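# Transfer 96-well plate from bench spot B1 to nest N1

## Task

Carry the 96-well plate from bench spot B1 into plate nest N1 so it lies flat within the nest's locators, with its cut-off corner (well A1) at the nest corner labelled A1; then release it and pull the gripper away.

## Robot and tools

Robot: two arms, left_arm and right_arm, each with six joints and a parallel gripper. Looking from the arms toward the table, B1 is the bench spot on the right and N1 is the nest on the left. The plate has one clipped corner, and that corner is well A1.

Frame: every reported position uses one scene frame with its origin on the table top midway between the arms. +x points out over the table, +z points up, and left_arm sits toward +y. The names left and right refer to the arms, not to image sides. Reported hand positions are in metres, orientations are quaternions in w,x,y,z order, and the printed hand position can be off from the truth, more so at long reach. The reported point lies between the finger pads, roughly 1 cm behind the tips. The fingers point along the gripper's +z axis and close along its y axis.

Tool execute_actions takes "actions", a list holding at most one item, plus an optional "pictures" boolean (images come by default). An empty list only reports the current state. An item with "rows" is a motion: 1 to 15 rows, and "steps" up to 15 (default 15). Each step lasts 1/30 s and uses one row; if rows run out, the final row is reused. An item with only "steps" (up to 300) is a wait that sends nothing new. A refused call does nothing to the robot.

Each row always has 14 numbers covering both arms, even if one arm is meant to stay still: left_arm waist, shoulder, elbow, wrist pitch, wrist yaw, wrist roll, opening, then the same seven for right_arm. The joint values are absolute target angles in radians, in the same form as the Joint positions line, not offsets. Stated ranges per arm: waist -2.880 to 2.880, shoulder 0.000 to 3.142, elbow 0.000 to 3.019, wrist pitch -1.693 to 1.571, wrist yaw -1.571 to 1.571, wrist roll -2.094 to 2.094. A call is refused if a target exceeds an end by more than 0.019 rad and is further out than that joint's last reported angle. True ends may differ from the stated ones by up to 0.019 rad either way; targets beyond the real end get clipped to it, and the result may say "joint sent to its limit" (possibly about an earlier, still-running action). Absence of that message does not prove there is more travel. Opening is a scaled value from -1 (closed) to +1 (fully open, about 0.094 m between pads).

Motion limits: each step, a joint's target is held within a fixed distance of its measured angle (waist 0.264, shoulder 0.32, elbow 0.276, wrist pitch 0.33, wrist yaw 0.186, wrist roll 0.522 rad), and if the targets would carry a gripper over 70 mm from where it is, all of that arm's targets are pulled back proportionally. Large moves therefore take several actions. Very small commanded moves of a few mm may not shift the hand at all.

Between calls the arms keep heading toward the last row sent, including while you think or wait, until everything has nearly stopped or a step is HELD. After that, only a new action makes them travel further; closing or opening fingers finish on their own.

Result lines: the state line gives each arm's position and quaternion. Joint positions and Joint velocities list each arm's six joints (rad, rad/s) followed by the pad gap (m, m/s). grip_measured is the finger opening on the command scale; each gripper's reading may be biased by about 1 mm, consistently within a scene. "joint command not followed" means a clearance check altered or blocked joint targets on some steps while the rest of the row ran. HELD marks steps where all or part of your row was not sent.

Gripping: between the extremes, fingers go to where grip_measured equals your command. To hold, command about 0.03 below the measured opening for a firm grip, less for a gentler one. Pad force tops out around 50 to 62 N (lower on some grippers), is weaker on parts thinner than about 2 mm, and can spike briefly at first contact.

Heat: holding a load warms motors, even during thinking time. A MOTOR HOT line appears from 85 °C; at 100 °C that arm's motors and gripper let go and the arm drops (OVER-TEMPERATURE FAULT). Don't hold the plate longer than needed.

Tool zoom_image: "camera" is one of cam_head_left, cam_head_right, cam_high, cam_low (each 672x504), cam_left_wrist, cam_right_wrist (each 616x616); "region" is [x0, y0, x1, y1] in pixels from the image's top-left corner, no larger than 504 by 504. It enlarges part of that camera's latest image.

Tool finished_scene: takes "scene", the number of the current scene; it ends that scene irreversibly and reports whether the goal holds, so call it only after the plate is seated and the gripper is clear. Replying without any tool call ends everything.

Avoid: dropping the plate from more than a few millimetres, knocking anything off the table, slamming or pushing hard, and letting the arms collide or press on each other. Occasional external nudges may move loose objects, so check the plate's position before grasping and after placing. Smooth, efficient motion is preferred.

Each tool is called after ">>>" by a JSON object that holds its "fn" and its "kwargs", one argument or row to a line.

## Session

>>> {"fn": "execute_actions", "kwargs": {
  "actions": []
}}

Scene clock: 0.00 s of 13200.00 s.
left_arm: end_effector_position=(+0.3950, +0.5931, +0.1254) grip_measured=+1.000 end_effector_quat_wxyz=(-0.029, -0.231, +0.973, -0.004) | right_arm: end_effector_position=(+0.6215, +0.3537, +0.3395) grip_measured=+1.000 end_effector_quat_wxyz=(+0.234, +0.215, +0.621, +0.717)
Joint positions: left_arm=[ 0.453  1.658  1.308 -1.278 -0.014  0.133  0.094] | right_arm=[ 0.925  2.15   1.875  0.413 -0.096  1.601  0.094]
Joint velocities: left_arm=[ 0.005 -0.015 -0.012  0.027  0.051  0.051  0.   ] | right_arm=[ 0.005 -0.005  0.012 -0.007 -0.022 -0.037  0.   ]

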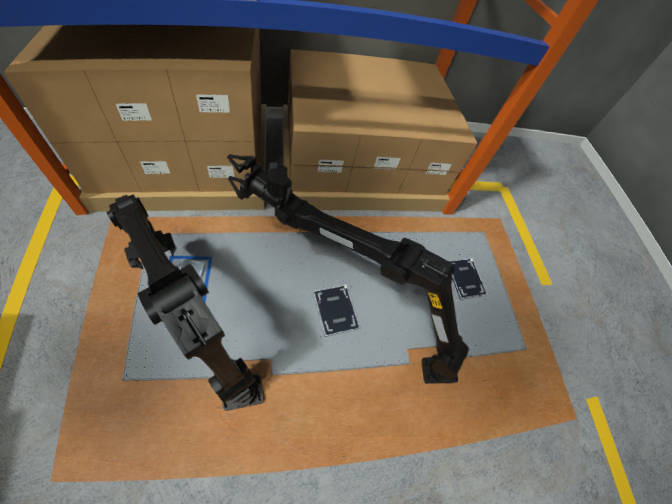

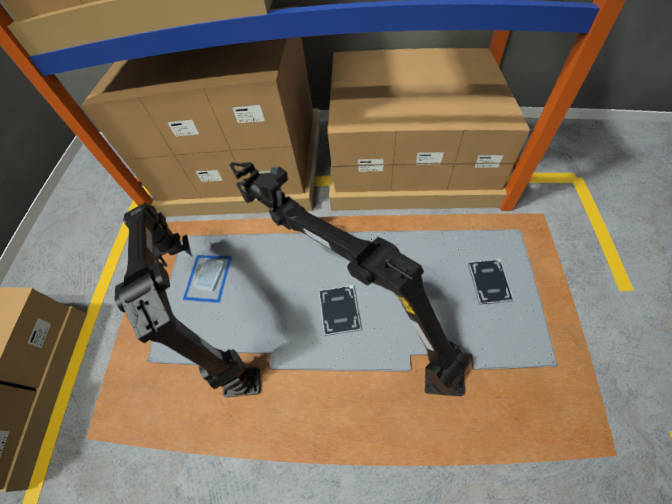

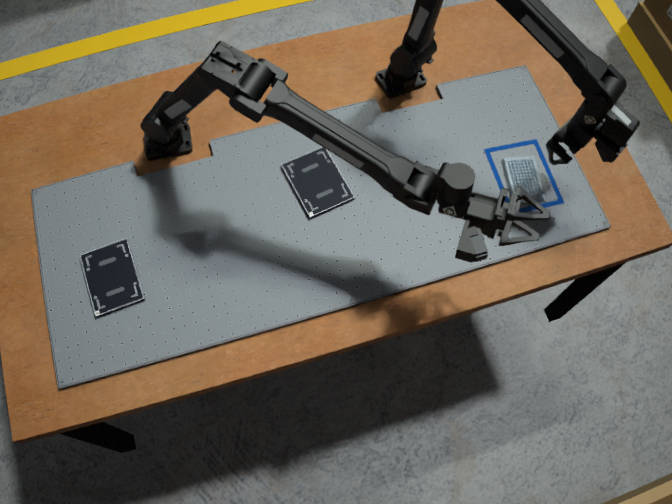

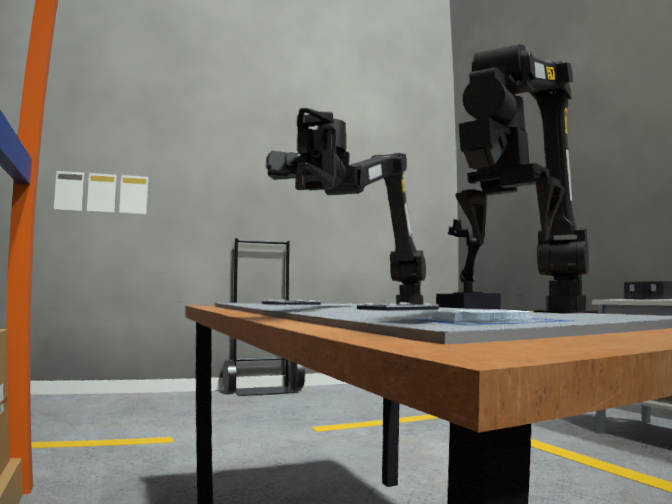

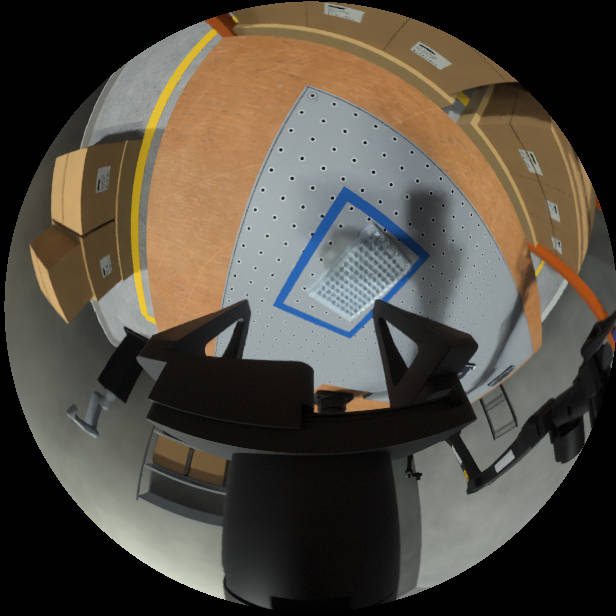

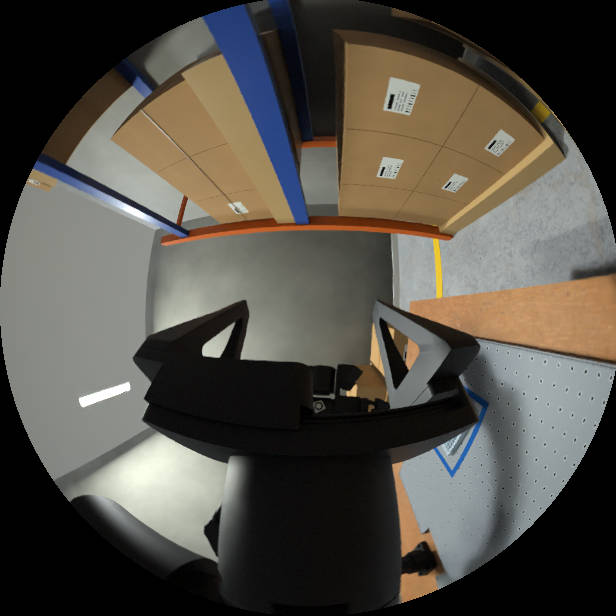

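>>> {"fn": "zoom_image", "kwargs": {
  "camera": "cam_left_wrist",
  "region": [260, 170, 440, 350]
}}

>>> {"fn": "zoom_image", "kwargs": {
  "camera": "cam_high",
  "region": [470, 130, 580, 220]
}}

>>> {"fn": "zoom_image", "kwargs": {
  "camera": "cam_high",
  "region": [60, 225, 170, 330]
}}

>>> {"fn": "zoom_image", "kwargs": {
  "camera": "cam_head_right",
  "region": [170, 240, 260, 315]
}}

>>> {"fn": "zoom_image", "kwargs": {
  "camera": "cam_head_right",
  "region": [450, 245, 540, 320]
}}

Region (260, 170, 440, 350) of cam_left_wrist's 616x616 image, scaled by 2.800, with more detail than that image has.

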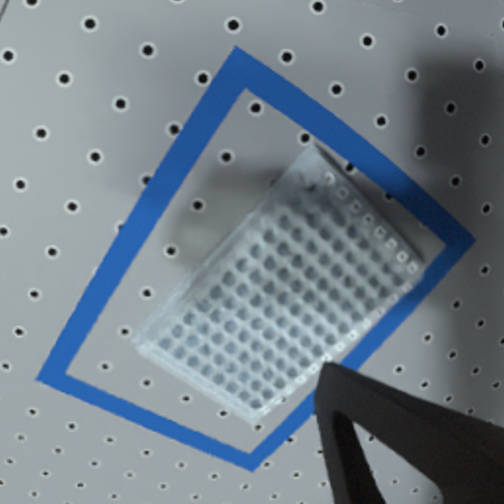

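Region (470, 130, 580, 220) of cam_high's 672x504 image, scaled by 4.582, with more detail than that image has; it fills the top 412 rows of this view, and the rest is white.

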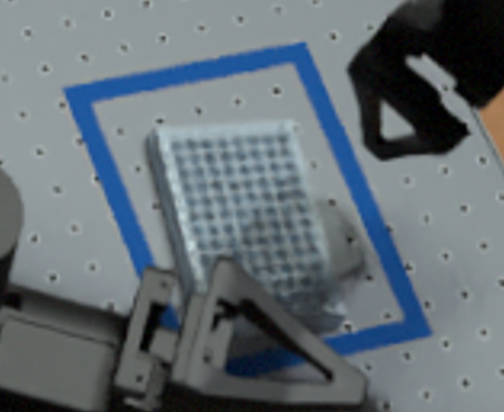

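Region (60, 225, 170, 330) of cam_high's 672x504 image, scaled by 4.582, with more detail than that image has; it fills the top 481 rows of this view, and the rest is white.

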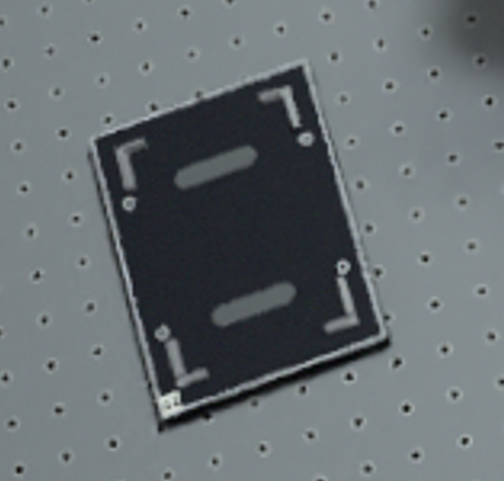

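Region (170, 240, 260, 315) of cam_head_right's 672x504 image, scaled by 5.600, with more detail than that image has.

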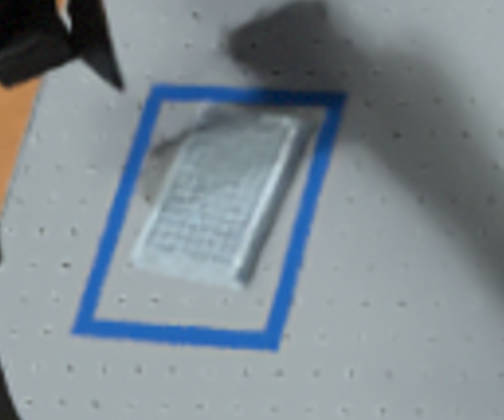

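Region (450, 245, 540, 320) of cam_head_right's 672x504 image, scaled by 5.600, with more detail than that image has.

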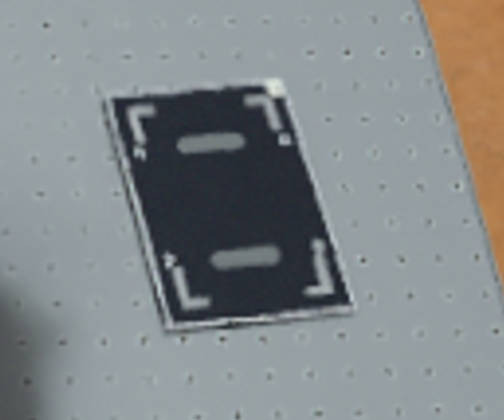

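>>> {"fn": "execute_actions", "kwargs": {
  "actions": [
    {"rows":[[0.452,1.655,1.305,-1.275,0,0.14,1,0.92,2.13,1.865,0.39,-0.09,1.57,1],[0.450,1.65,1.30,-1.27,0,0.15,1,0.915,2.11,1.845,0.35,-0.085,1.53,1],[0.447,1.646,1.294,-1.263,0,0.165,1,0.905,2.085,1.82,0.30,-0.08,1.485,1],[0.443,1.642,1.287,-1.256,0,0.18,1,0.895,2.06,1.79,0.25,-0.07,1.44,1],[0.439,1.638,1.279,-1.248,0,0.198,1,0.883,2.03,1.76,0.195,-0.06,1.39,1],[0.434,1.634,1.271,-1.24,0,0.216,1,0.87,2.0,1.73,0.14,-0.055,1.34,1],[0.429,1.63,1.263,-1.232,0,0.234,1,0.855,1.97,1.70,0.085,-0.05,1.29,1],[0.424,1.627,1.255,-1.224,0,0.252,1,0.84,1.94,1.67,0.03,-0.04,1.24,1],[0.419,1.624,1.247,-1.216,0,0.27,1,0.823,1.91,1.64,-0.025,-0.035,1.19,1],[0.414,1.621,1.239,-1.208,0,0.288,1,0.805,1.88,1.61,-0.08,-0.03,1.14,1],[0.409,1.618,1.231,-1.2,0,0.306,1,0.785,1.85,1.58,-0.135,-0.02,1.09,1],[0.404,1.615,1.223,-1.192,0,0.324,1,0.765,1.825,1.55,-0.19,-0.015,1.04,1],[0.399,1.612,1.215,-1.184,0,0.342,1,0.74,1.80,1.52,-0.245,-0.01,0.99,1],[0.394,1.609,1.207,-1.176,0,0.36,1,0.715,1.775,1.49,-0.30,0,0.94,1],[0.389,1.606,1.199,-1.168,0,0.378,1,0.685,1.75,1.46,-0.35,0,0.89,1]],"steps":15}
  ],
  "pictures": false
}}

>>> {"fn": "execute_actions", "kwargs": {
  "actions": [
    {"rows":[[0.384,1.603,1.191,-1.16,0,0.396,1,0.65,1.73,1.435,-0.40,0,0.84,1],[0.379,1.60,1.183,-1.152,0,0.414,1,0.615,1.71,1.41,-0.45,0,0.79,1],[0.374,1.597,1.175,-1.144,0,0.432,1,0.578,1.69,1.385,-0.50,0,0.74,1],[0.369,1.594,1.167,-1.136,0,0.45,1,0.54,1.67,1.36,-0.55,0,0.69,1],[0.364,1.591,1.159,-1.128,0,0.468,1,0.50,1.65,1.335,-0.60,0,0.64,1],[0.359,1.588,1.151,-1.12,0,0.486,1,0.46,1.63,1.31,-0.65,0,0.59,1],[0.354,1.585,1.143,-1.112,0,0.504,1,0.42,1.61,1.29,-0.695,0,0.54,1],[0.349,1.582,1.135,-1.104,0,0.522,1,0.38,1.59,1.27,-0.74,0,0.49,1],[0.344,1.579,1.127,-1.096,0,0.54,1,0.34,1.575,1.25,-0.78,0,0.44,1],[0.339,1.576,1.119,-1.088,0,0.558,1,0.30,1.56,1.23,-0.82,0,0.39,1],[0.334,1.573,1.111,-1.08,0,0.576,1,0.26,1.545,1.21,-0.86,0,0.34,1],[0.329,1.570,1.103,-1.072,0,0.594,1,0.22,1.53,1.195,-0.90,0,0.29,1],[0.324,1.567,1.095,-1.064,0,0.61,1,0.18,1.52,1.18,-0.935,0,0.24,1],[0.320,1.564,1.087,-1.057,0,0.625,1,0.14,1.51,1.165,-0.97,0,0.19,1],[0.317,1.562,1.081,-1.052,0,0.635,1,0.10,1.50,1.15,-1.0,0,0.14,1]],"steps":15}
  ],
  "pictures": false
}}

>>> {"fn": "execute_actions", "kwargs": {
  "actions": [
    {"rows":[[0.317,1.562,1.081,-1.052,0,0.635,1,0.06,1.49,1.14,-1.025,0,0.09,1],[0.317,1.562,1.081,-1.052,0,0.635,1,0.02,1.48,1.13,-1.05,0,0.04,1],[0.317,1.562,1.081,-1.052,0,0.635,1,-0.02,1.47,1.12,-1.07,0,-0.01,1],[0.317,1.562,1.081,-1.052,0,0.635,1,-0.06,1.46,1.11,-1.09,0,-0.06,1],[0.317,1.562,1.081,-1.052,0,0.635,1,-0.10,1.45,1.10,-1.11,0,-0.115,1],[0.317,1.562,1.081,-1.052,0,0.635,1,-0.14,1.443,1.092,-1.13,0,-0.17,1],[0.317,1.562,1.081,-1.052,0,0.635,1,-0.18,1.436,1.085,-1.145,0,-0.225,1],[0.317,1.562,1.081,-1.052,0,0.635,1,-0.22,1.43,1.079,-1.16,0,-0.28,1],[0.317,1.562,1.081,-1.052,0,0.635,1,-0.255,1.425,1.073,-1.172,0,-0.335,1],[0.317,1.562,1.081,-1.052,0,0.635,1,-0.29,1.42,1.068,-1.183,0,-0.39,1],[0.317,1.562,1.081,-1.052,0,0.635,1,-0.32,1.416,1.064,-1.192,0,-0.44,1],[0.317,1.562,1.081,-1.052,0,0.635,1,-0.345,1.413,1.06,-1.2,0,-0.49,1],[0.317,1.562,1.081,-1.052,0,0.635,1,-0.365,1.41,1.057,-1.205,0,-0.54,1],[0.317,1.562,1.081,-1.052,0,0.635,1,-0.38,1.408,1.055,-1.209,0,-0.58,1],[0.317,1.562,1.081,-1.052,0,0.635,1,-0.393,1.406,1.055,-1.211,0,-0.612,1]],"steps":15}
  ],
  "pictures": false
}}

>>> {"fn": "execute_actions", "kwargs": {
  "actions": [
    {"steps":8}
  ]
}}

>>> {"fn": "zoom_image", "kwargs": {
  "camera": "cam_left_wrist",
  "region": [200, 160, 420, 380]
}}

>>> {"fn": "zoom_image", "kwargs": {
  "camera": "cam_right_wrist",
  "region": [200, 160, 420, 380]
}}

Scene clock: 48.93 s of 13200.00 s.
left_arm: end_effector_position=(+0.3945, +0.5647, +0.0947) grip_measured=+1.000 end_effector_quat_wxyz=(-0.030, -0.126, +0.991, -0.011) | right_arm: end_effector_position=(+0.6281, +0.1802, +0.2204) grip_measured=+1.000 end_effector_quat_wxyz=(+0.297, +0.205, +0.839, +0.408)
Joint positions: left_arm=[ 0.405  1.654  1.216 -1.196 -0.004  0.299  0.094] | right_arm=[ 0.785  1.893  1.555 -0.176 -0.013  1.174  0.094]
Joint velocities: left_arm=[-0.2   -0.054 -0.242  0.237  0.037  0.535  0.   ] | right_arm=[-0.65  -0.718 -0.632 -1.292  0.051 -0.974  0.   ]
Steps of this call (steps 1 to 90: nothing new was sent; then 45.43 s passed at rest; steps 91 to 105: all 15 steps of this action). Readings (joint positions):
91: left_arm=[0.453 1.658 1.308 -1.278 -0.010 0.133] | right_arm=[0.925 2.150 1.875 0.411 -0.094 1.599]
92: left_arm=[0.453 1.658 1.308 -1.278 -0.006 0.135] | right_arm=[0.925 2.150 1.873 0.399 -0.091 1.589]
94: left_arm=[0.453 1.658 1.304 -1.275 -0.004 0.145] | right_arm=[0.923 2.134 1.850 0.340 -0.080 1.551]
98: left_arm=[0.447 1.658 1.276 -1.250 -0.004 0.188] | right_arm=[0.902 2.054 1.729 0.142 -0.053 1.420]
105: the state above

Scene clock: 49.43 s of 13200.00 s.
left_arm: end_effector_position=(+0.3954, +0.5274, +0.0774) grip_measured=+1.000 end_effector_quat_wxyz=(-0.005, +0.042, +0.999, -0.000) | right_arm: end_effector_position=(+0.5898, -0.1991, +0.1425) grip_measured=+1.000 end_effector_quat_wxyz=(+0.197, +0.204, +0.955, +0.089)
Joint positions: left_arm=[ 0.331  1.6    1.098 -1.077 -0.004  0.562  0.094] | right_arm=[ 0.303  1.642  1.272 -0.765 -0.004  0.625  0.094]
Joint velocities: left_arm=[-0.142 -0.093 -0.193  0.188 -0.022  0.403  0.   ] | right_arm=[-1.148 -0.337 -0.51  -1.077 -0.037 -1.136  0.   ]
Steps of this call (steps 1 to 15: all 15 steps of this action). Readings (joint positions):
1: left_arm=[0.399 1.652 1.208 -1.188 -0.004 0.316] | right_arm=[0.762 1.870 1.533 -0.219 -0.011 1.138]
2: left_arm=[0.393 1.649 1.200 -1.180 -0.004 0.333] | right_arm=[0.736 1.847 1.512 -0.262 -0.009 1.102]
4: left_arm=[0.382 1.642 1.184 -1.164 -0.004 0.368] | right_arm=[0.682 1.805 1.472 -0.343 -0.007 1.032]
8: left_arm=[0.364 1.625 1.153 -1.132 -0.004 0.439] | right_arm=[0.556 1.734 1.398 -0.500 -0.006 0.893]
15: the state above

Scene clock: 49.93 s of 13200.00 s.
left_arm: end_effector_position=(+0.3952, +0.5213, +0.0741) grip_measured=+1.000 end_effector_quat_wxyz=(-0.004, +0.079, +0.997, -0.000) | right_arm: end_effector_position=(+0.3775, -0.5035, +0.1285) grip_measured=+1.000 end_effector_quat_wxyz=(+0.003, +0.093, +0.996, -0.003)
Joint positions: left_arm=[ 0.319  1.597  1.084 -1.065 -0.003  0.624  0.094] | right_arm=[-0.388  1.445  1.069 -1.187  0.003 -0.301  0.094]
Joint velocities: left_arm=[ 0.005  0.005 -0.002 -0.012 -0.007  0.037  0.   ] | right_arm=[-1.001 -0.386 -0.129 -0.3    0.007 -2.     0.   ]
Steps of this call (steps 1 to 15: all 15 steps of this action). Readings (joint positions):
1: left_arm=[0.327 1.598 1.092 -1.073 -0.004 0.575] | right_arm=[0.263 1.631 1.255 -0.801 -0.004 0.583]
2: left_arm=[0.323 1.597 1.088 -1.071 -0.003 0.585] | right_arm=[0.223 1.620 1.238 -0.837 -0.004 0.540]
4: left_arm=[0.319 1.597 1.085 -1.069 -0.003 0.601] | right_arm=[0.138 1.598 1.205 -0.905 -0.004 0.448]
8: left_arm=[0.319 1.597 1.084 -1.066 -0.003 0.616] | right_arm=[-0.045 1.549 1.145 -1.028 -0.003 0.240]
15: the state above

Scene clock: 50.20 s of 13200.00 s.
left_arm: end_effector_position=(+0.3952, +0.5213, +0.0741) grip_measured=+1.000 end_effector_quat_wxyz=(-0.004, +0.080, +0.997, -0.000) | right_arm: end_effector_position=(+0.3704, -0.5056, +0.1379) grip_measured=+1.000 end_effector_quat_wxyz=(+0.007, -0.024, +1.000, -0.005)
Joint positions: left_arm=[ 0.319  1.597  1.084 -1.065 -0.003  0.626  0.094] | right_arm=[-0.401  1.416  1.065 -1.202  0.002 -0.547  0.094]
Joint velocities: left_arm=[-0.005  0.005 -0.012 -0.032 -0.022 -0.022  0.   ] | right_arm=[ 0.171  0.005 -0.002 -0.007 -0.081 -0.374  0.   ]
Steps of this call (steps 1 to 8: the robot went on to your last target). Readings (joint positions):
1: left_arm=[0.319 1.597 1.084 -1.065 -0.003 0.625] | right_arm=[-0.415 1.434 1.066 -1.195 0.004 -0.359]
2: left_arm=[0.319 1.597 1.084 -1.065 -0.003 0.625] | right_arm=[-0.430 1.426 1.065 -1.199 0.004 -0.406]
4: left_arm=[0.319 1.597 1.084 -1.065 -0.003 0.626] | right_arm=[-0.430 1.417 1.065 -1.201 0.004 -0.474]
8: the state above

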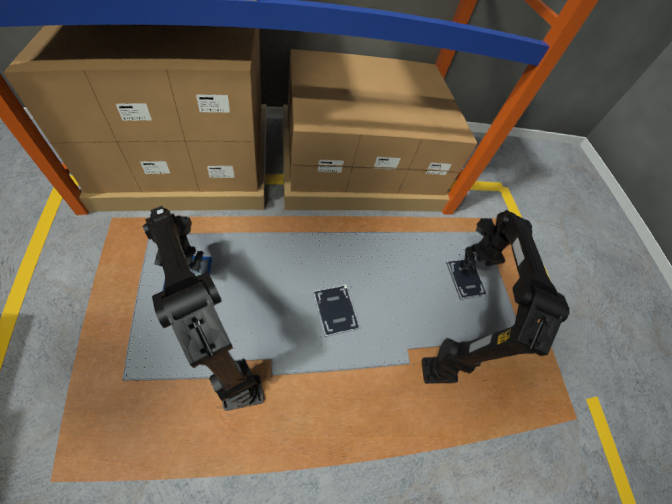

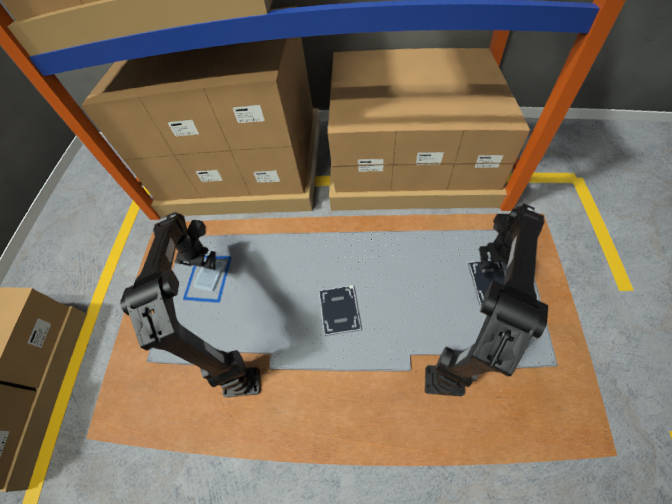

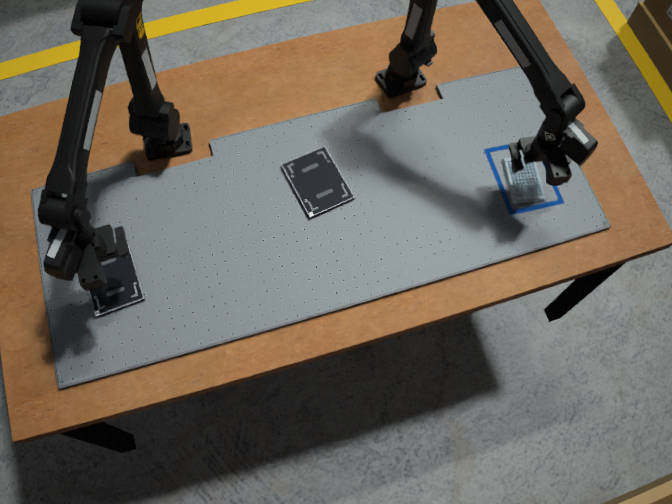

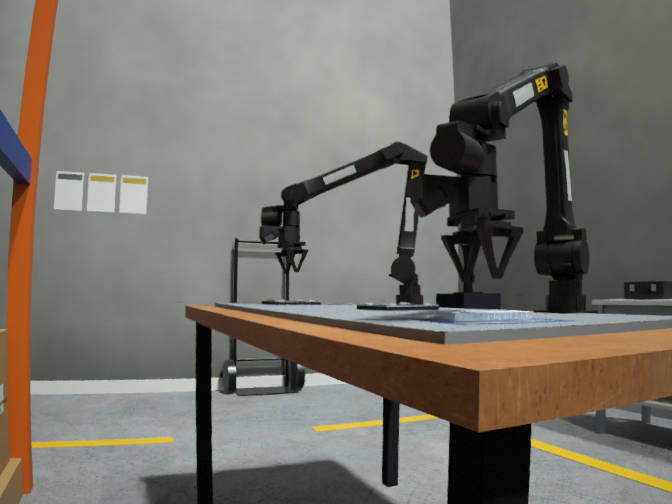

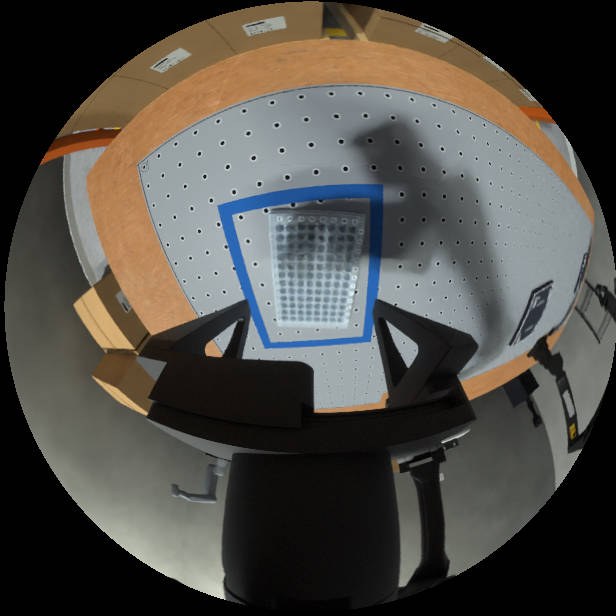

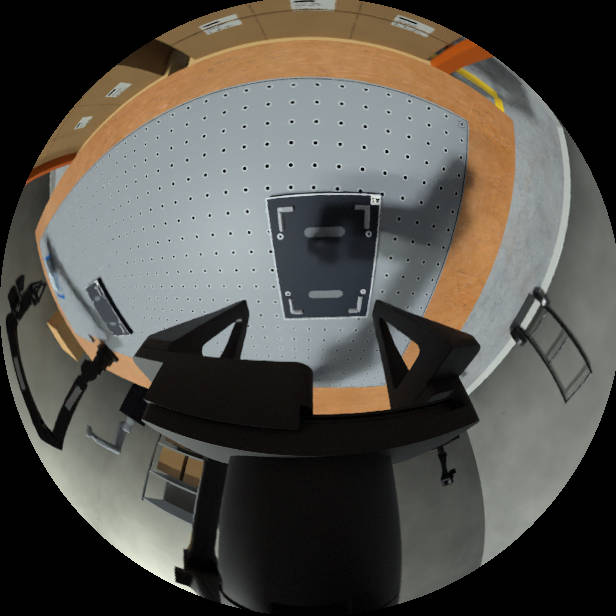

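Region (200, 160, 420, 380) of cam_left_wrist's 616x616 image, scaled by 2.291, with more detail than that image has.

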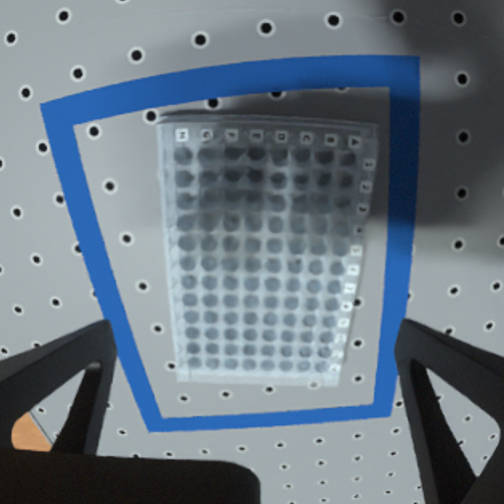

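Region (200, 160, 420, 380) of cam_right_wrist's 616x616 image, scaled by 2.291, with more detail than that image has.

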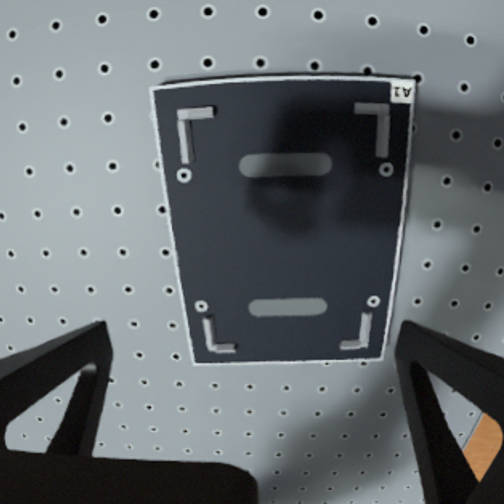

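>>> {"fn": "execute_actions", "kwargs": {
  "actions": [
    {"rows":[[0.319,1.60,1.08,-1.048,0,0.64,1,-0.40,1.406,1.055,-1.211,0,-0.6,1],[0.321,1.606,1.075,-1.04,0,0.645,1,-0.40,1.406,1.055,-1.211,0,-0.6,1],[0.323,1.61,1.069,-1.032,0,0.65,1,-0.40,1.406,1.055,-1.211,0,-0.6,1],[0.325,1.613,1.063,-1.024,0,0.655,1,-0.40,1.406,1.055,-1.211,0,-0.6,1],[0.326,1.616,1.057,-1.015,0,0.66,1,-0.40,1.406,1.055,-1.211,0,-0.6,1],[0.326,1.619,1.051,-1.006,0,0.665,1,-0.40,1.406,1.055,-1.211,0,-0.6,1],[0.326,1.622,1.045,-0.997,0,0.67,1,-0.40,1.406,1.055,-1.211,0,-0.6,1],[0.326,1.625,1.039,-0.988,0,0.675,1,-0.40,1.406,1.055,-1.211,0,-0.6,1],[0.326,1.628,1.033,-0.979,0,0.675,1,-0.40,1.406,1.055,-1.211,0,-0.6,1],[0.326,1.631,1.027,-0.97,0,0.675,1,-0.40,1.406,1.055,-1.211,0,-0.6,1],[0.326,1.633,1.021,-0.961,0,0.675,1,-0.40,1.406,1.055,-1.211,0,-0.6,1],[0.326,1.635,1.015,-0.952,0,0.675,1,-0.40,1.406,1.055,-1.211,0,-0.6,1],[0.326,1.636,1.011,-0.946,0,0.675,1,-0.40,1.406,1.055,-1.211,0,-0.6,1]],"steps":15}
  ],
  "pictures": false
}}

>>> {"fn": "execute_actions", "kwargs": {
  "actions": [
    {"steps":6}
  ]
}}

>>> {"fn": "zoom_image", "kwargs": {
  "camera": "cam_left_wrist",
  "region": [200, 160, 420, 380]
}}

>>> {"fn": "zoom_image", "kwargs": {
  "camera": "cam_right_wrist",
  "region": [200, 160, 420, 380]
}}

Scene clock: 73.27 s of 13200.00 s.
left_arm: end_effector_position=(+0.3890, +0.5182, +0.0443) grip_measured=+1.000 end_effector_quat_wxyz=(+0.002, +0.099, +0.995, +0.003) | right_arm: end_effector_position=(+0.3720, -0.5027, +0.1379) grip_measured=+1.000 end_effector_quat_wxyz=(+0.007, -0.052, +0.999, -0.005)
Joint positions: left_arm=[ 0.319  1.617  1.017 -0.965 -0.003  0.663  0.094] | right_arm=[-0.393  1.416  1.065 -1.202  0.001 -0.596  0.094]
Joint velocities: left_arm=[-0.005  0.093 -0.081  0.061  0.007 -0.007  0.   ] | right_arm=[-0.015  0.015 -0.002  0.002 -0.066 -0.037  0.   ]
Steps of this call (steps 1 to 30: the robot went on to your last target; steps 31 to 90: nothing new was sent; then 19.57 s passed at rest; steps 91 to 105: all 15 steps of this action). Readings (joint positions):
91: left_arm=[0.319 1.597 1.084 -1.065 -0.003 0.627] | right_arm=[-0.393 1.416 1.065 -1.202 0.001 -0.596]
92: left_arm=[0.319 1.597 1.084 -1.062 -0.003 0.629] | right_arm=[-0.393 1.416 1.065 -1.202 0.001 -0.596]
94: left_arm=[0.319 1.597 1.079 -1.050 -0.003 0.634] | right_arm=[-0.393 1.416 1.065 -1.202 0.001 -0.596]
98: left_arm=[0.319 1.598 1.056 -1.017 -0.003 0.649] | right_arm=[-0.393 1.416 1.065 -1.202 0.001 -0.596]
105: the state above

Scene clock: 73.47 s of 13200.00 s.
left_arm: end_effector_position=(+0.3881, +0.5178, +0.0407) grip_measured=+1.000 end_effector_quat_wxyz=(-0.000, +0.100, +0.995, +0.002) | right_arm: end_effector_position=(+0.3720, -0.5027, +0.1379) grip_measured=+1.000 end_effector_quat_wxyz=(+0.007, -0.052, +0.999, -0.005)
Joint positions: left_arm=[ 0.319  1.623  1.013 -0.96  -0.003  0.666  0.094] | right_arm=[-0.393  1.416  1.065 -1.202  0.001 -0.596  0.094]
Joint velocities: left_arm=[-0.005 -0.005  0.002  0.007  0.022  0.066  0.   ] | right_arm=[-0.015 -0.005 -0.002  0.007  0.022  0.022  0.   ]
Steps of this call (steps 1 to 6: the robot went on to your last target). Readings (joint positions):
1: left_arm=[0.319 1.619 1.015 -0.964 -0.003 0.664] | right_arm=[-0.393 1.416 1.065 -1.202 0.001 -0.596]
2: left_arm=[0.319 1.622 1.014 -0.963 -0.003 0.664] | right_arm=[-0.393 1.416 1.065 -1.202 0.001 -0.596]
4: left_arm=[0.319 1.623 1.013 -0.962 -0.003 0.665] | right_arm=[-0.393 1.416 1.065 -1.202 0.001 -0.596]
6: the state above

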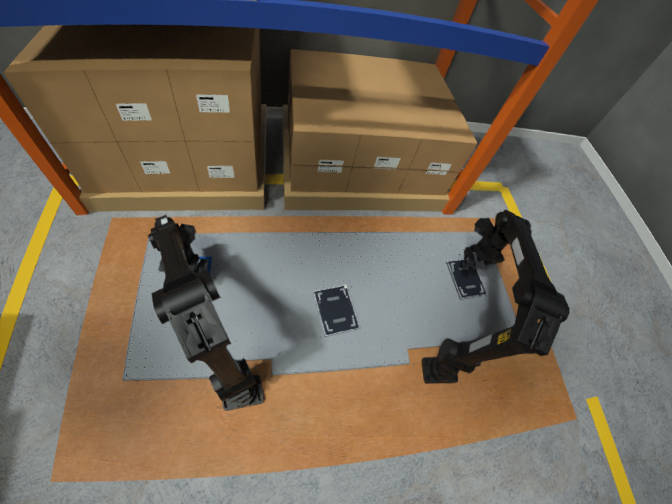

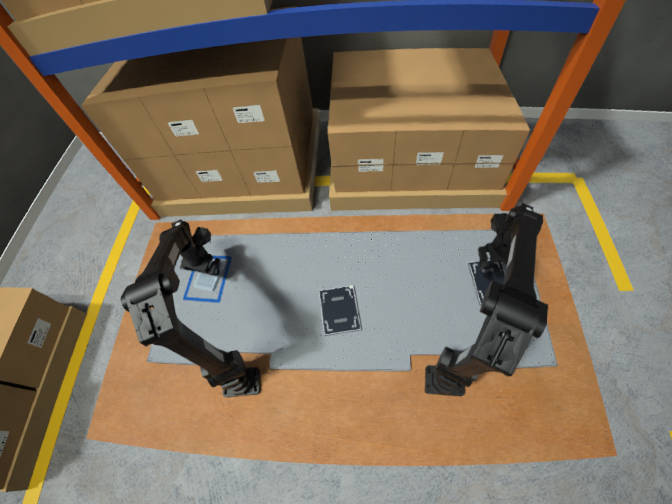

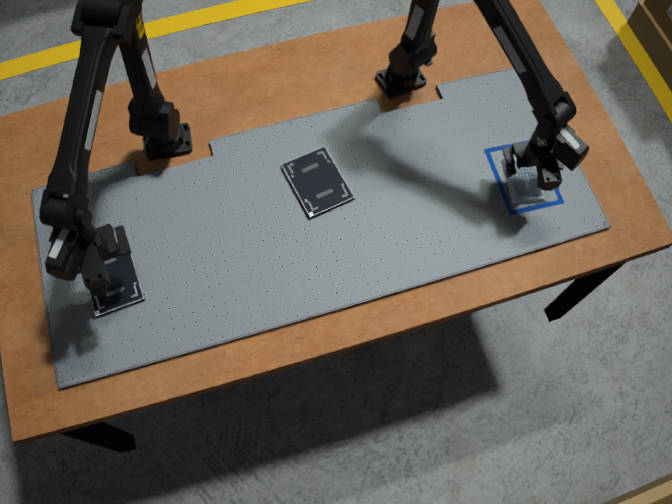

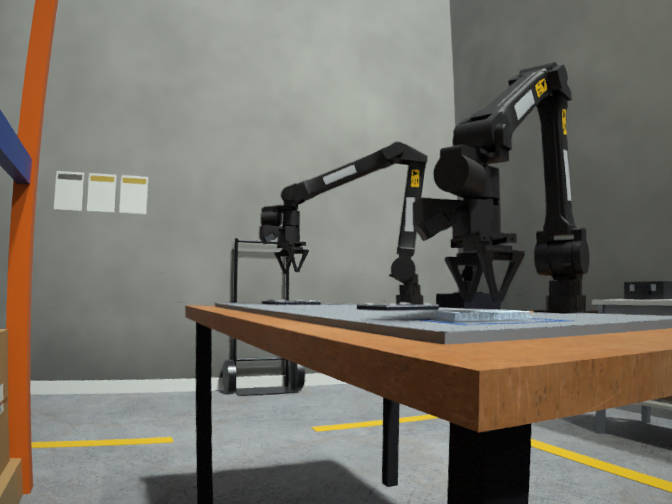

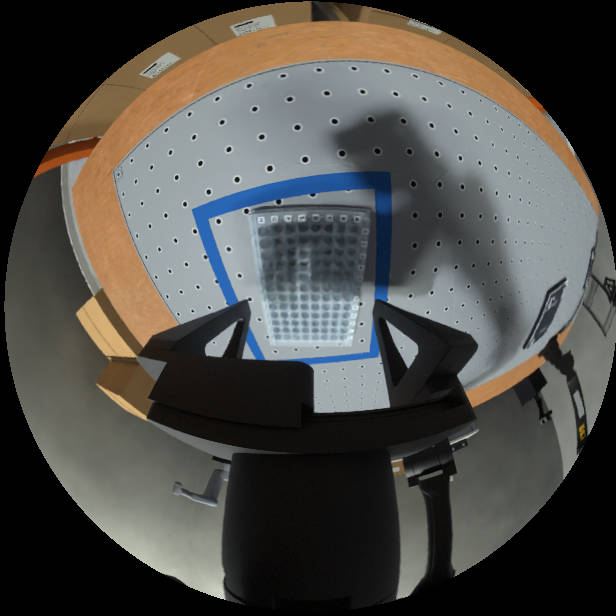

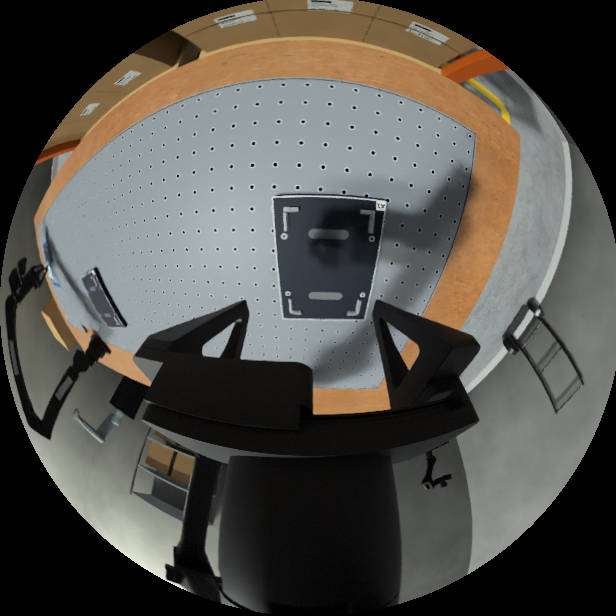

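Region (200, 160, 420, 380) of cam_left_wrist's 616x616 image, scaled by 2.291, with more detail than that image has.

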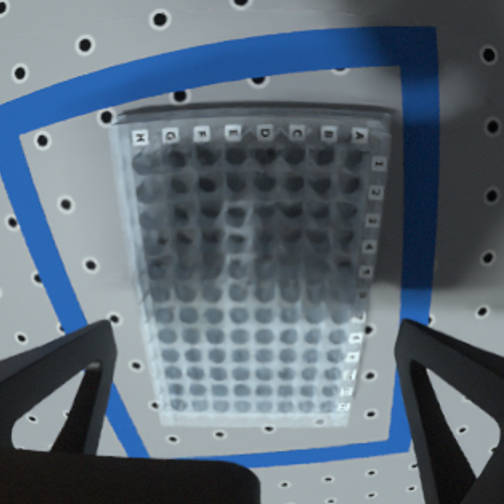

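Region (200, 160, 420, 380) of cam_right_wrist's 616x616 image, scaled by 2.291, with more detail than that image has.

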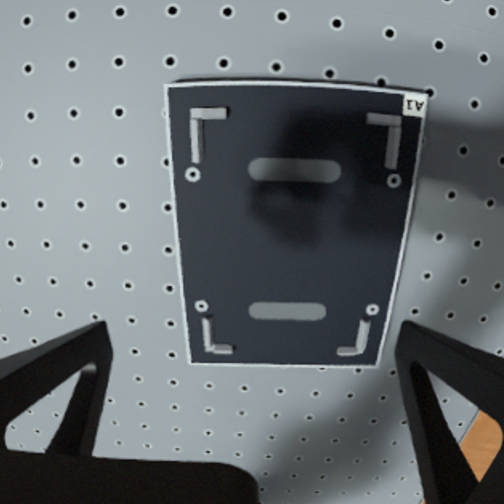

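>>> {"fn": "execute_actions", "kwargs": {
  "actions": [
    {"rows":[[0.322,1.639,1.009,-0.941,0,0.672,1,-0.40,1.406,1.055,-1.211,0,-0.6,1],[0.322,1.643,1.007,-0.935,0,0.672,1,-0.40,1.406,1.055,-1.211,0,-0.6,1],[0.322,1.647,1.005,-0.929,0,0.672,1,-0.40,1.406,1.055,-1.211,0,-0.6,1],[0.322,1.651,1.003,-0.923,0,0.672,1,-0.40,1.406,1.055,-1.211,0,-0.6,1],[0.322,1.655,1.001,-0.917,0,0.672,1,-0.40,1.406,1.055,-1.211,0,-0.6,1],[0.322,1.659,0.998,-0.911,0,0.672,1,-0.40,1.406,1.055,-1.211,0,-0.6,1],[0.322,1.663,0.995,-0.905,0,0.672,1,-0.40,1.406,1.055,-1.211,0,-0.6,1],[0.322,1.666,0.992,-0.899,0,0.672,1,-0.40,1.406,1.055,-1.211,0,-0.6,1],[0.322,1.669,0.99,-0.893,0,0.672,1,-0.40,1.406,1.055,-1.211,0,-0.6,1],[0.322,1.671,0.988,-0.889,0,0.672,1,-0.40,1.406,1.055,-1.211,0,-0.6,1],[0.322,1.673,0.987,-0.885,0,0.672,1,-0.40,1.406,1.055,-1.211,0,-0.6,1]],"steps":15}
  ],
  "pictures": false
}}

>>> {"fn": "execute_actions", "kwargs": {
  "actions": [
    {"rows":[[0.322,1.673,0.987,-0.885,0,0.672,0.97,-0.40,1.406,1.055,-1.211,0,-0.6,1],[0.322,1.673,0.987,-0.885,0,0.672,0.94,-0.40,1.406,1.055,-1.211,0,-0.6,1],[0.322,1.673,0.987,-0.885,0,0.672,0.91,-0.40,1.406,1.055,-1.211,0,-0.6,1],[0.322,1.673,0.987,-0.885,0,0.672,0.88,-0.40,1.406,1.055,-1.211,0,-0.6,1],[0.322,1.673,0.987,-0.885,0,0.672,0.85,-0.40,1.406,1.055,-1.211,0,-0.6,1],[0.322,1.673,0.987,-0.885,0,0.672,0.82,-0.40,1.406,1.055,-1.211,0,-0.6,1],[0.322,1.673,0.987,-0.885,0,0.672,0.80,-0.40,1.406,1.055,-1.211,0,-0.6,1],[0.322,1.673,0.987,-0.885,0,0.672,0.78,-0.40,1.406,1.055,-1.211,0,-0.6,1],[0.322,1.673,0.987,-0.885,0,0.672,0.765,-0.40,1.406,1.055,-1.211,0,-0.6,1],[0.322,1.673,0.987,-0.885,0,0.672,0.75,-0.40,1.406,1.055,-1.211,0,-0.6,1],[0.322,1.673,0.987,-0.885,0,0.672,0.735,-0.40,1.406,1.055,-1.211,0,-0.6,1],[0.322,1.673,0.987,-0.885,0,0.672,0.72,-0.40,1.406,1.055,-1.211,0,-0.6,1],[0.322,1.673,0.987,-0.885,0,0.672,0.71,-0.40,1.406,1.055,-1.211,0,-0.6,1],[0.322,1.673,0.987,-0.885,0,0.672,0.70,-0.40,1.406,1.055,-1.211,0,-0.6,1]],"steps":15}
  ]
}}

>>> {"fn": "zoom_image", "kwargs": {
  "camera": "cam_low",
  "region": [420, 260, 570, 340]
}}

>>> {"fn": "zoom_image", "kwargs": {
  "camera": "cam_left_wrist",
  "region": [200, 160, 420, 380]
}}

Scene clock: 91.13 s of 13200.00 s.
left_arm: end_effector_position=(+0.3883, +0.5179, +0.0191) grip_measured=+1.000 end_effector_quat_wxyz=(-0.000, +0.100, +0.995, +0.002) | right_arm: end_effector_position=(+0.3720, -0.5027, +0.1379) grip_measured=+1.000 end_effector_quat_wxyz=(+0.007, -0.052, +0.999, -0.005)
Joint positions: left_arm=[ 0.319  1.659  0.99  -0.9   -0.003  0.667  0.094] | right_arm=[-0.393  1.416  1.065 -1.202  0.001 -0.596  0.094]
Joint velocities: left_arm=[-0.005  0.054 -0.032  0.017 -0.022  0.022  0.   ] | right_arm=[-0.024 -0.015 -0.002 -0.017 -0.037 -0.037  0.   ]
Steps of this call (steps 1 to 15: the robot went on to your last target; steps 16 to 90: nothing new was sent; then 14.17 s passed at rest; steps 91 to 105: all 15 steps of this action). Readings (joint positions):
91: left_arm=[0.319 1.623 1.013 -0.959 -0.003 0.667] | right_arm=[-0.393 1.416 1.065 -1.202 0.001 -0.596]
92: left_arm=[0.319 1.623 1.013 -0.956 -0.003 0.667] | right_arm=[-0.393 1.416 1.065 -1.202 0.001 -0.596]
94: left_arm=[0.319 1.624 1.013 -0.947 -0.003 0.667] | right_arm=[-0.393 1.416 1.065 -1.202 0.001 -0.596]
98: left_arm=[0.319 1.632 1.006 -0.922 -0.003 0.667] | right_arm=[-0.393 1.416 1.065 -1.202 0.001 -0.596]
105: the state above

Scene clock: 91.63 s of 13200.00 s.
left_arm: end_effector_position=(+0.3886, +0.5179, +0.0185) grip_measured=+0.727 end_effector_quat_wxyz=(+0.000, +0.100, +0.995, +0.002) | right_arm: end_effector_position=(+0.3720, -0.5027, +0.1379) grip_measured=+1.000 end_effector_quat_wxyz=(+0.007, -0.052, +0.999, -0.005)
Joint positions: left_arm=[ 0.319  1.66   0.99  -0.898 -0.003  0.667  0.081] | right_arm=[-0.393  1.416  1.065 -1.202  0.001 -0.596  0.094]
Joint velocities: left_arm=[-0.015  0.005 -0.002  0.007  0.066  0.022  0.001] | right_arm=[ 0.005 -0.005 -0.022 -0.007 -0.007 -0.081  0.   ]
Steps of this call (steps 1 to 15: all 15 steps of this action). Readings (joint positions):
1: left_arm=[0.319 1.660 0.990 -0.900 -0.003 0.667] | right_arm=[-0.393 1.416 1.065 -1.202 0.001 -0.596]
2: left_arm=[0.319 1.660 0.990 -0.900 -0.003 0.667] | right_arm=[-0.393 1.416 1.065 -1.202 0.001 -0.596]
4: left_arm=[0.319 1.660 0.990 -0.899 -0.003 0.667] | right_arm=[-0.393 1.416 1.065 -1.202 0.001 -0.596]
8: left_arm=[0.319 1.660 0.990 -0.898 -0.003 0.667] | right_arm=[-0.393 1.416 1.065 -1.202 0.001 -0.596]
15: the state above

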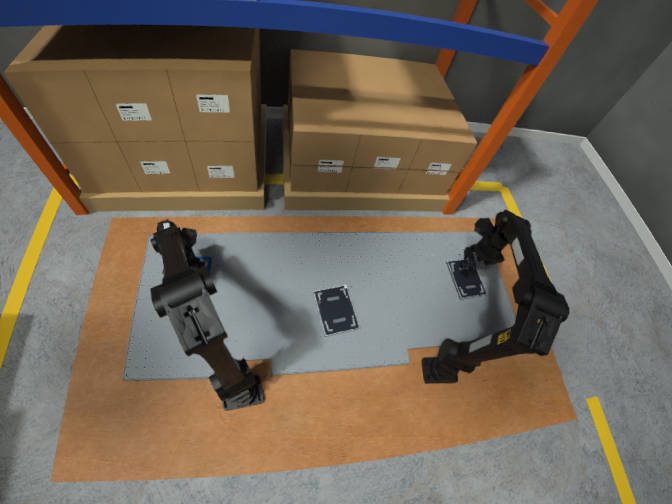

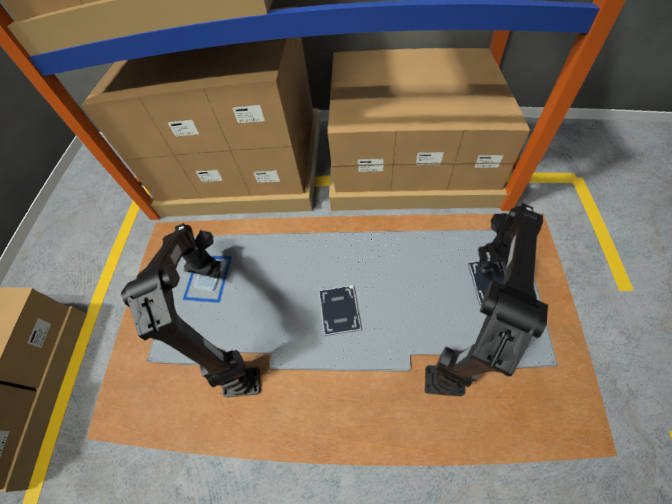

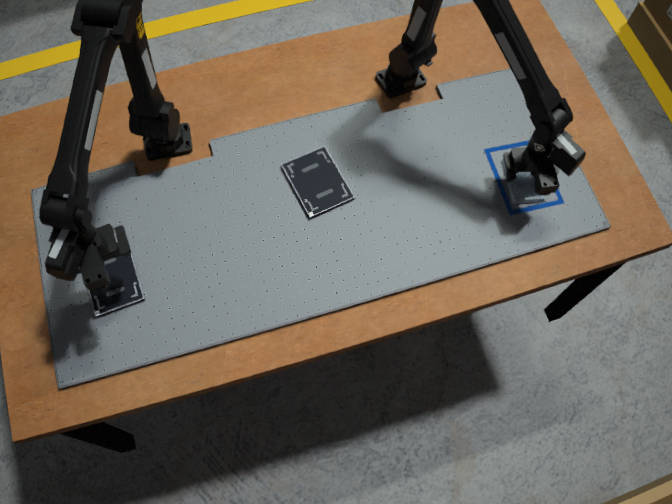

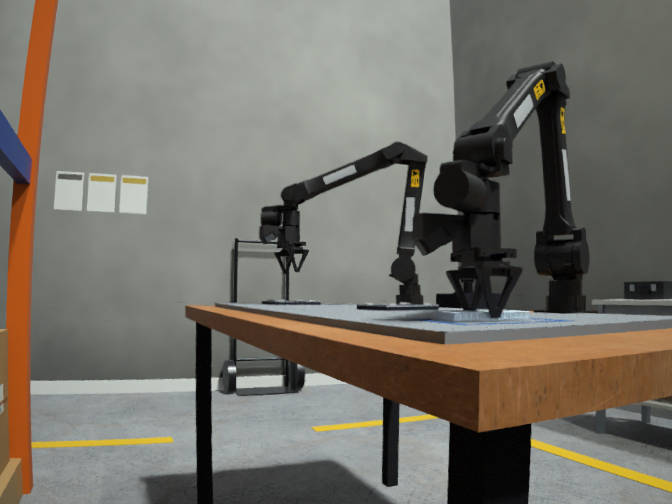

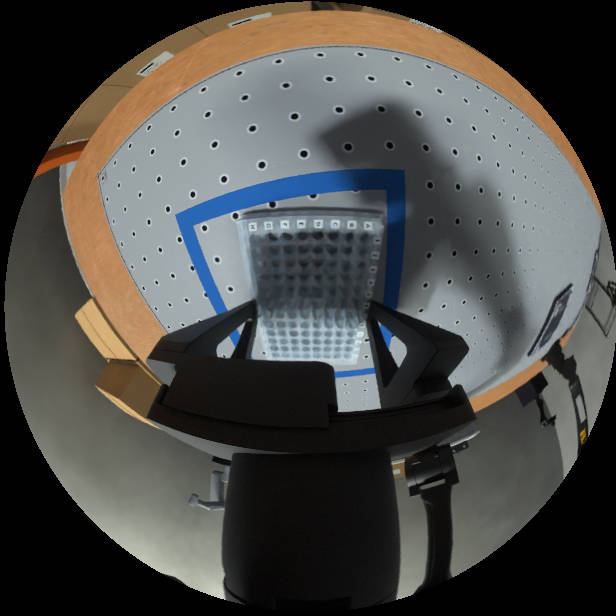

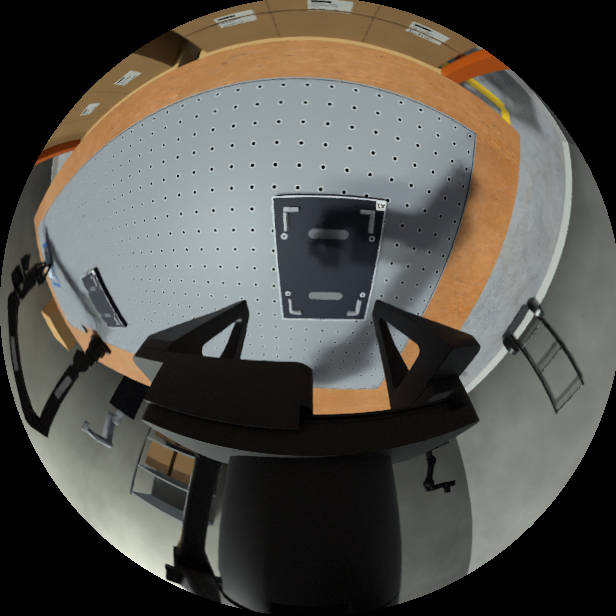

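Region (420, 260, 570, 340) of cam_low's 672x504 image, scaled by 3.360, with more detail than that image has; it fills the top 269 rows of this view, and the rest is white.

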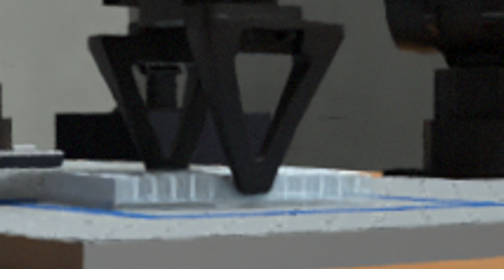

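Region (200, 160, 420, 380) of cam_left_wrist's 616x616 image, scaled by 2.291, with more detail than that image has.

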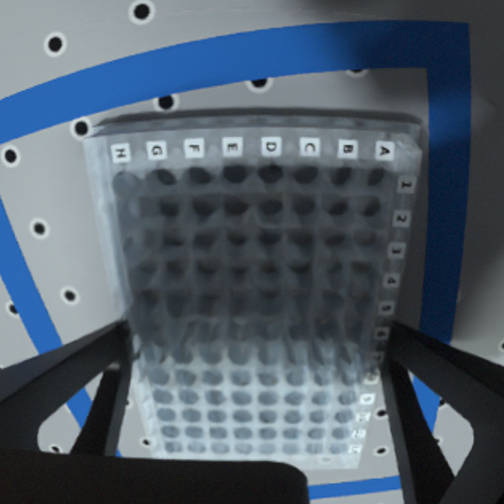

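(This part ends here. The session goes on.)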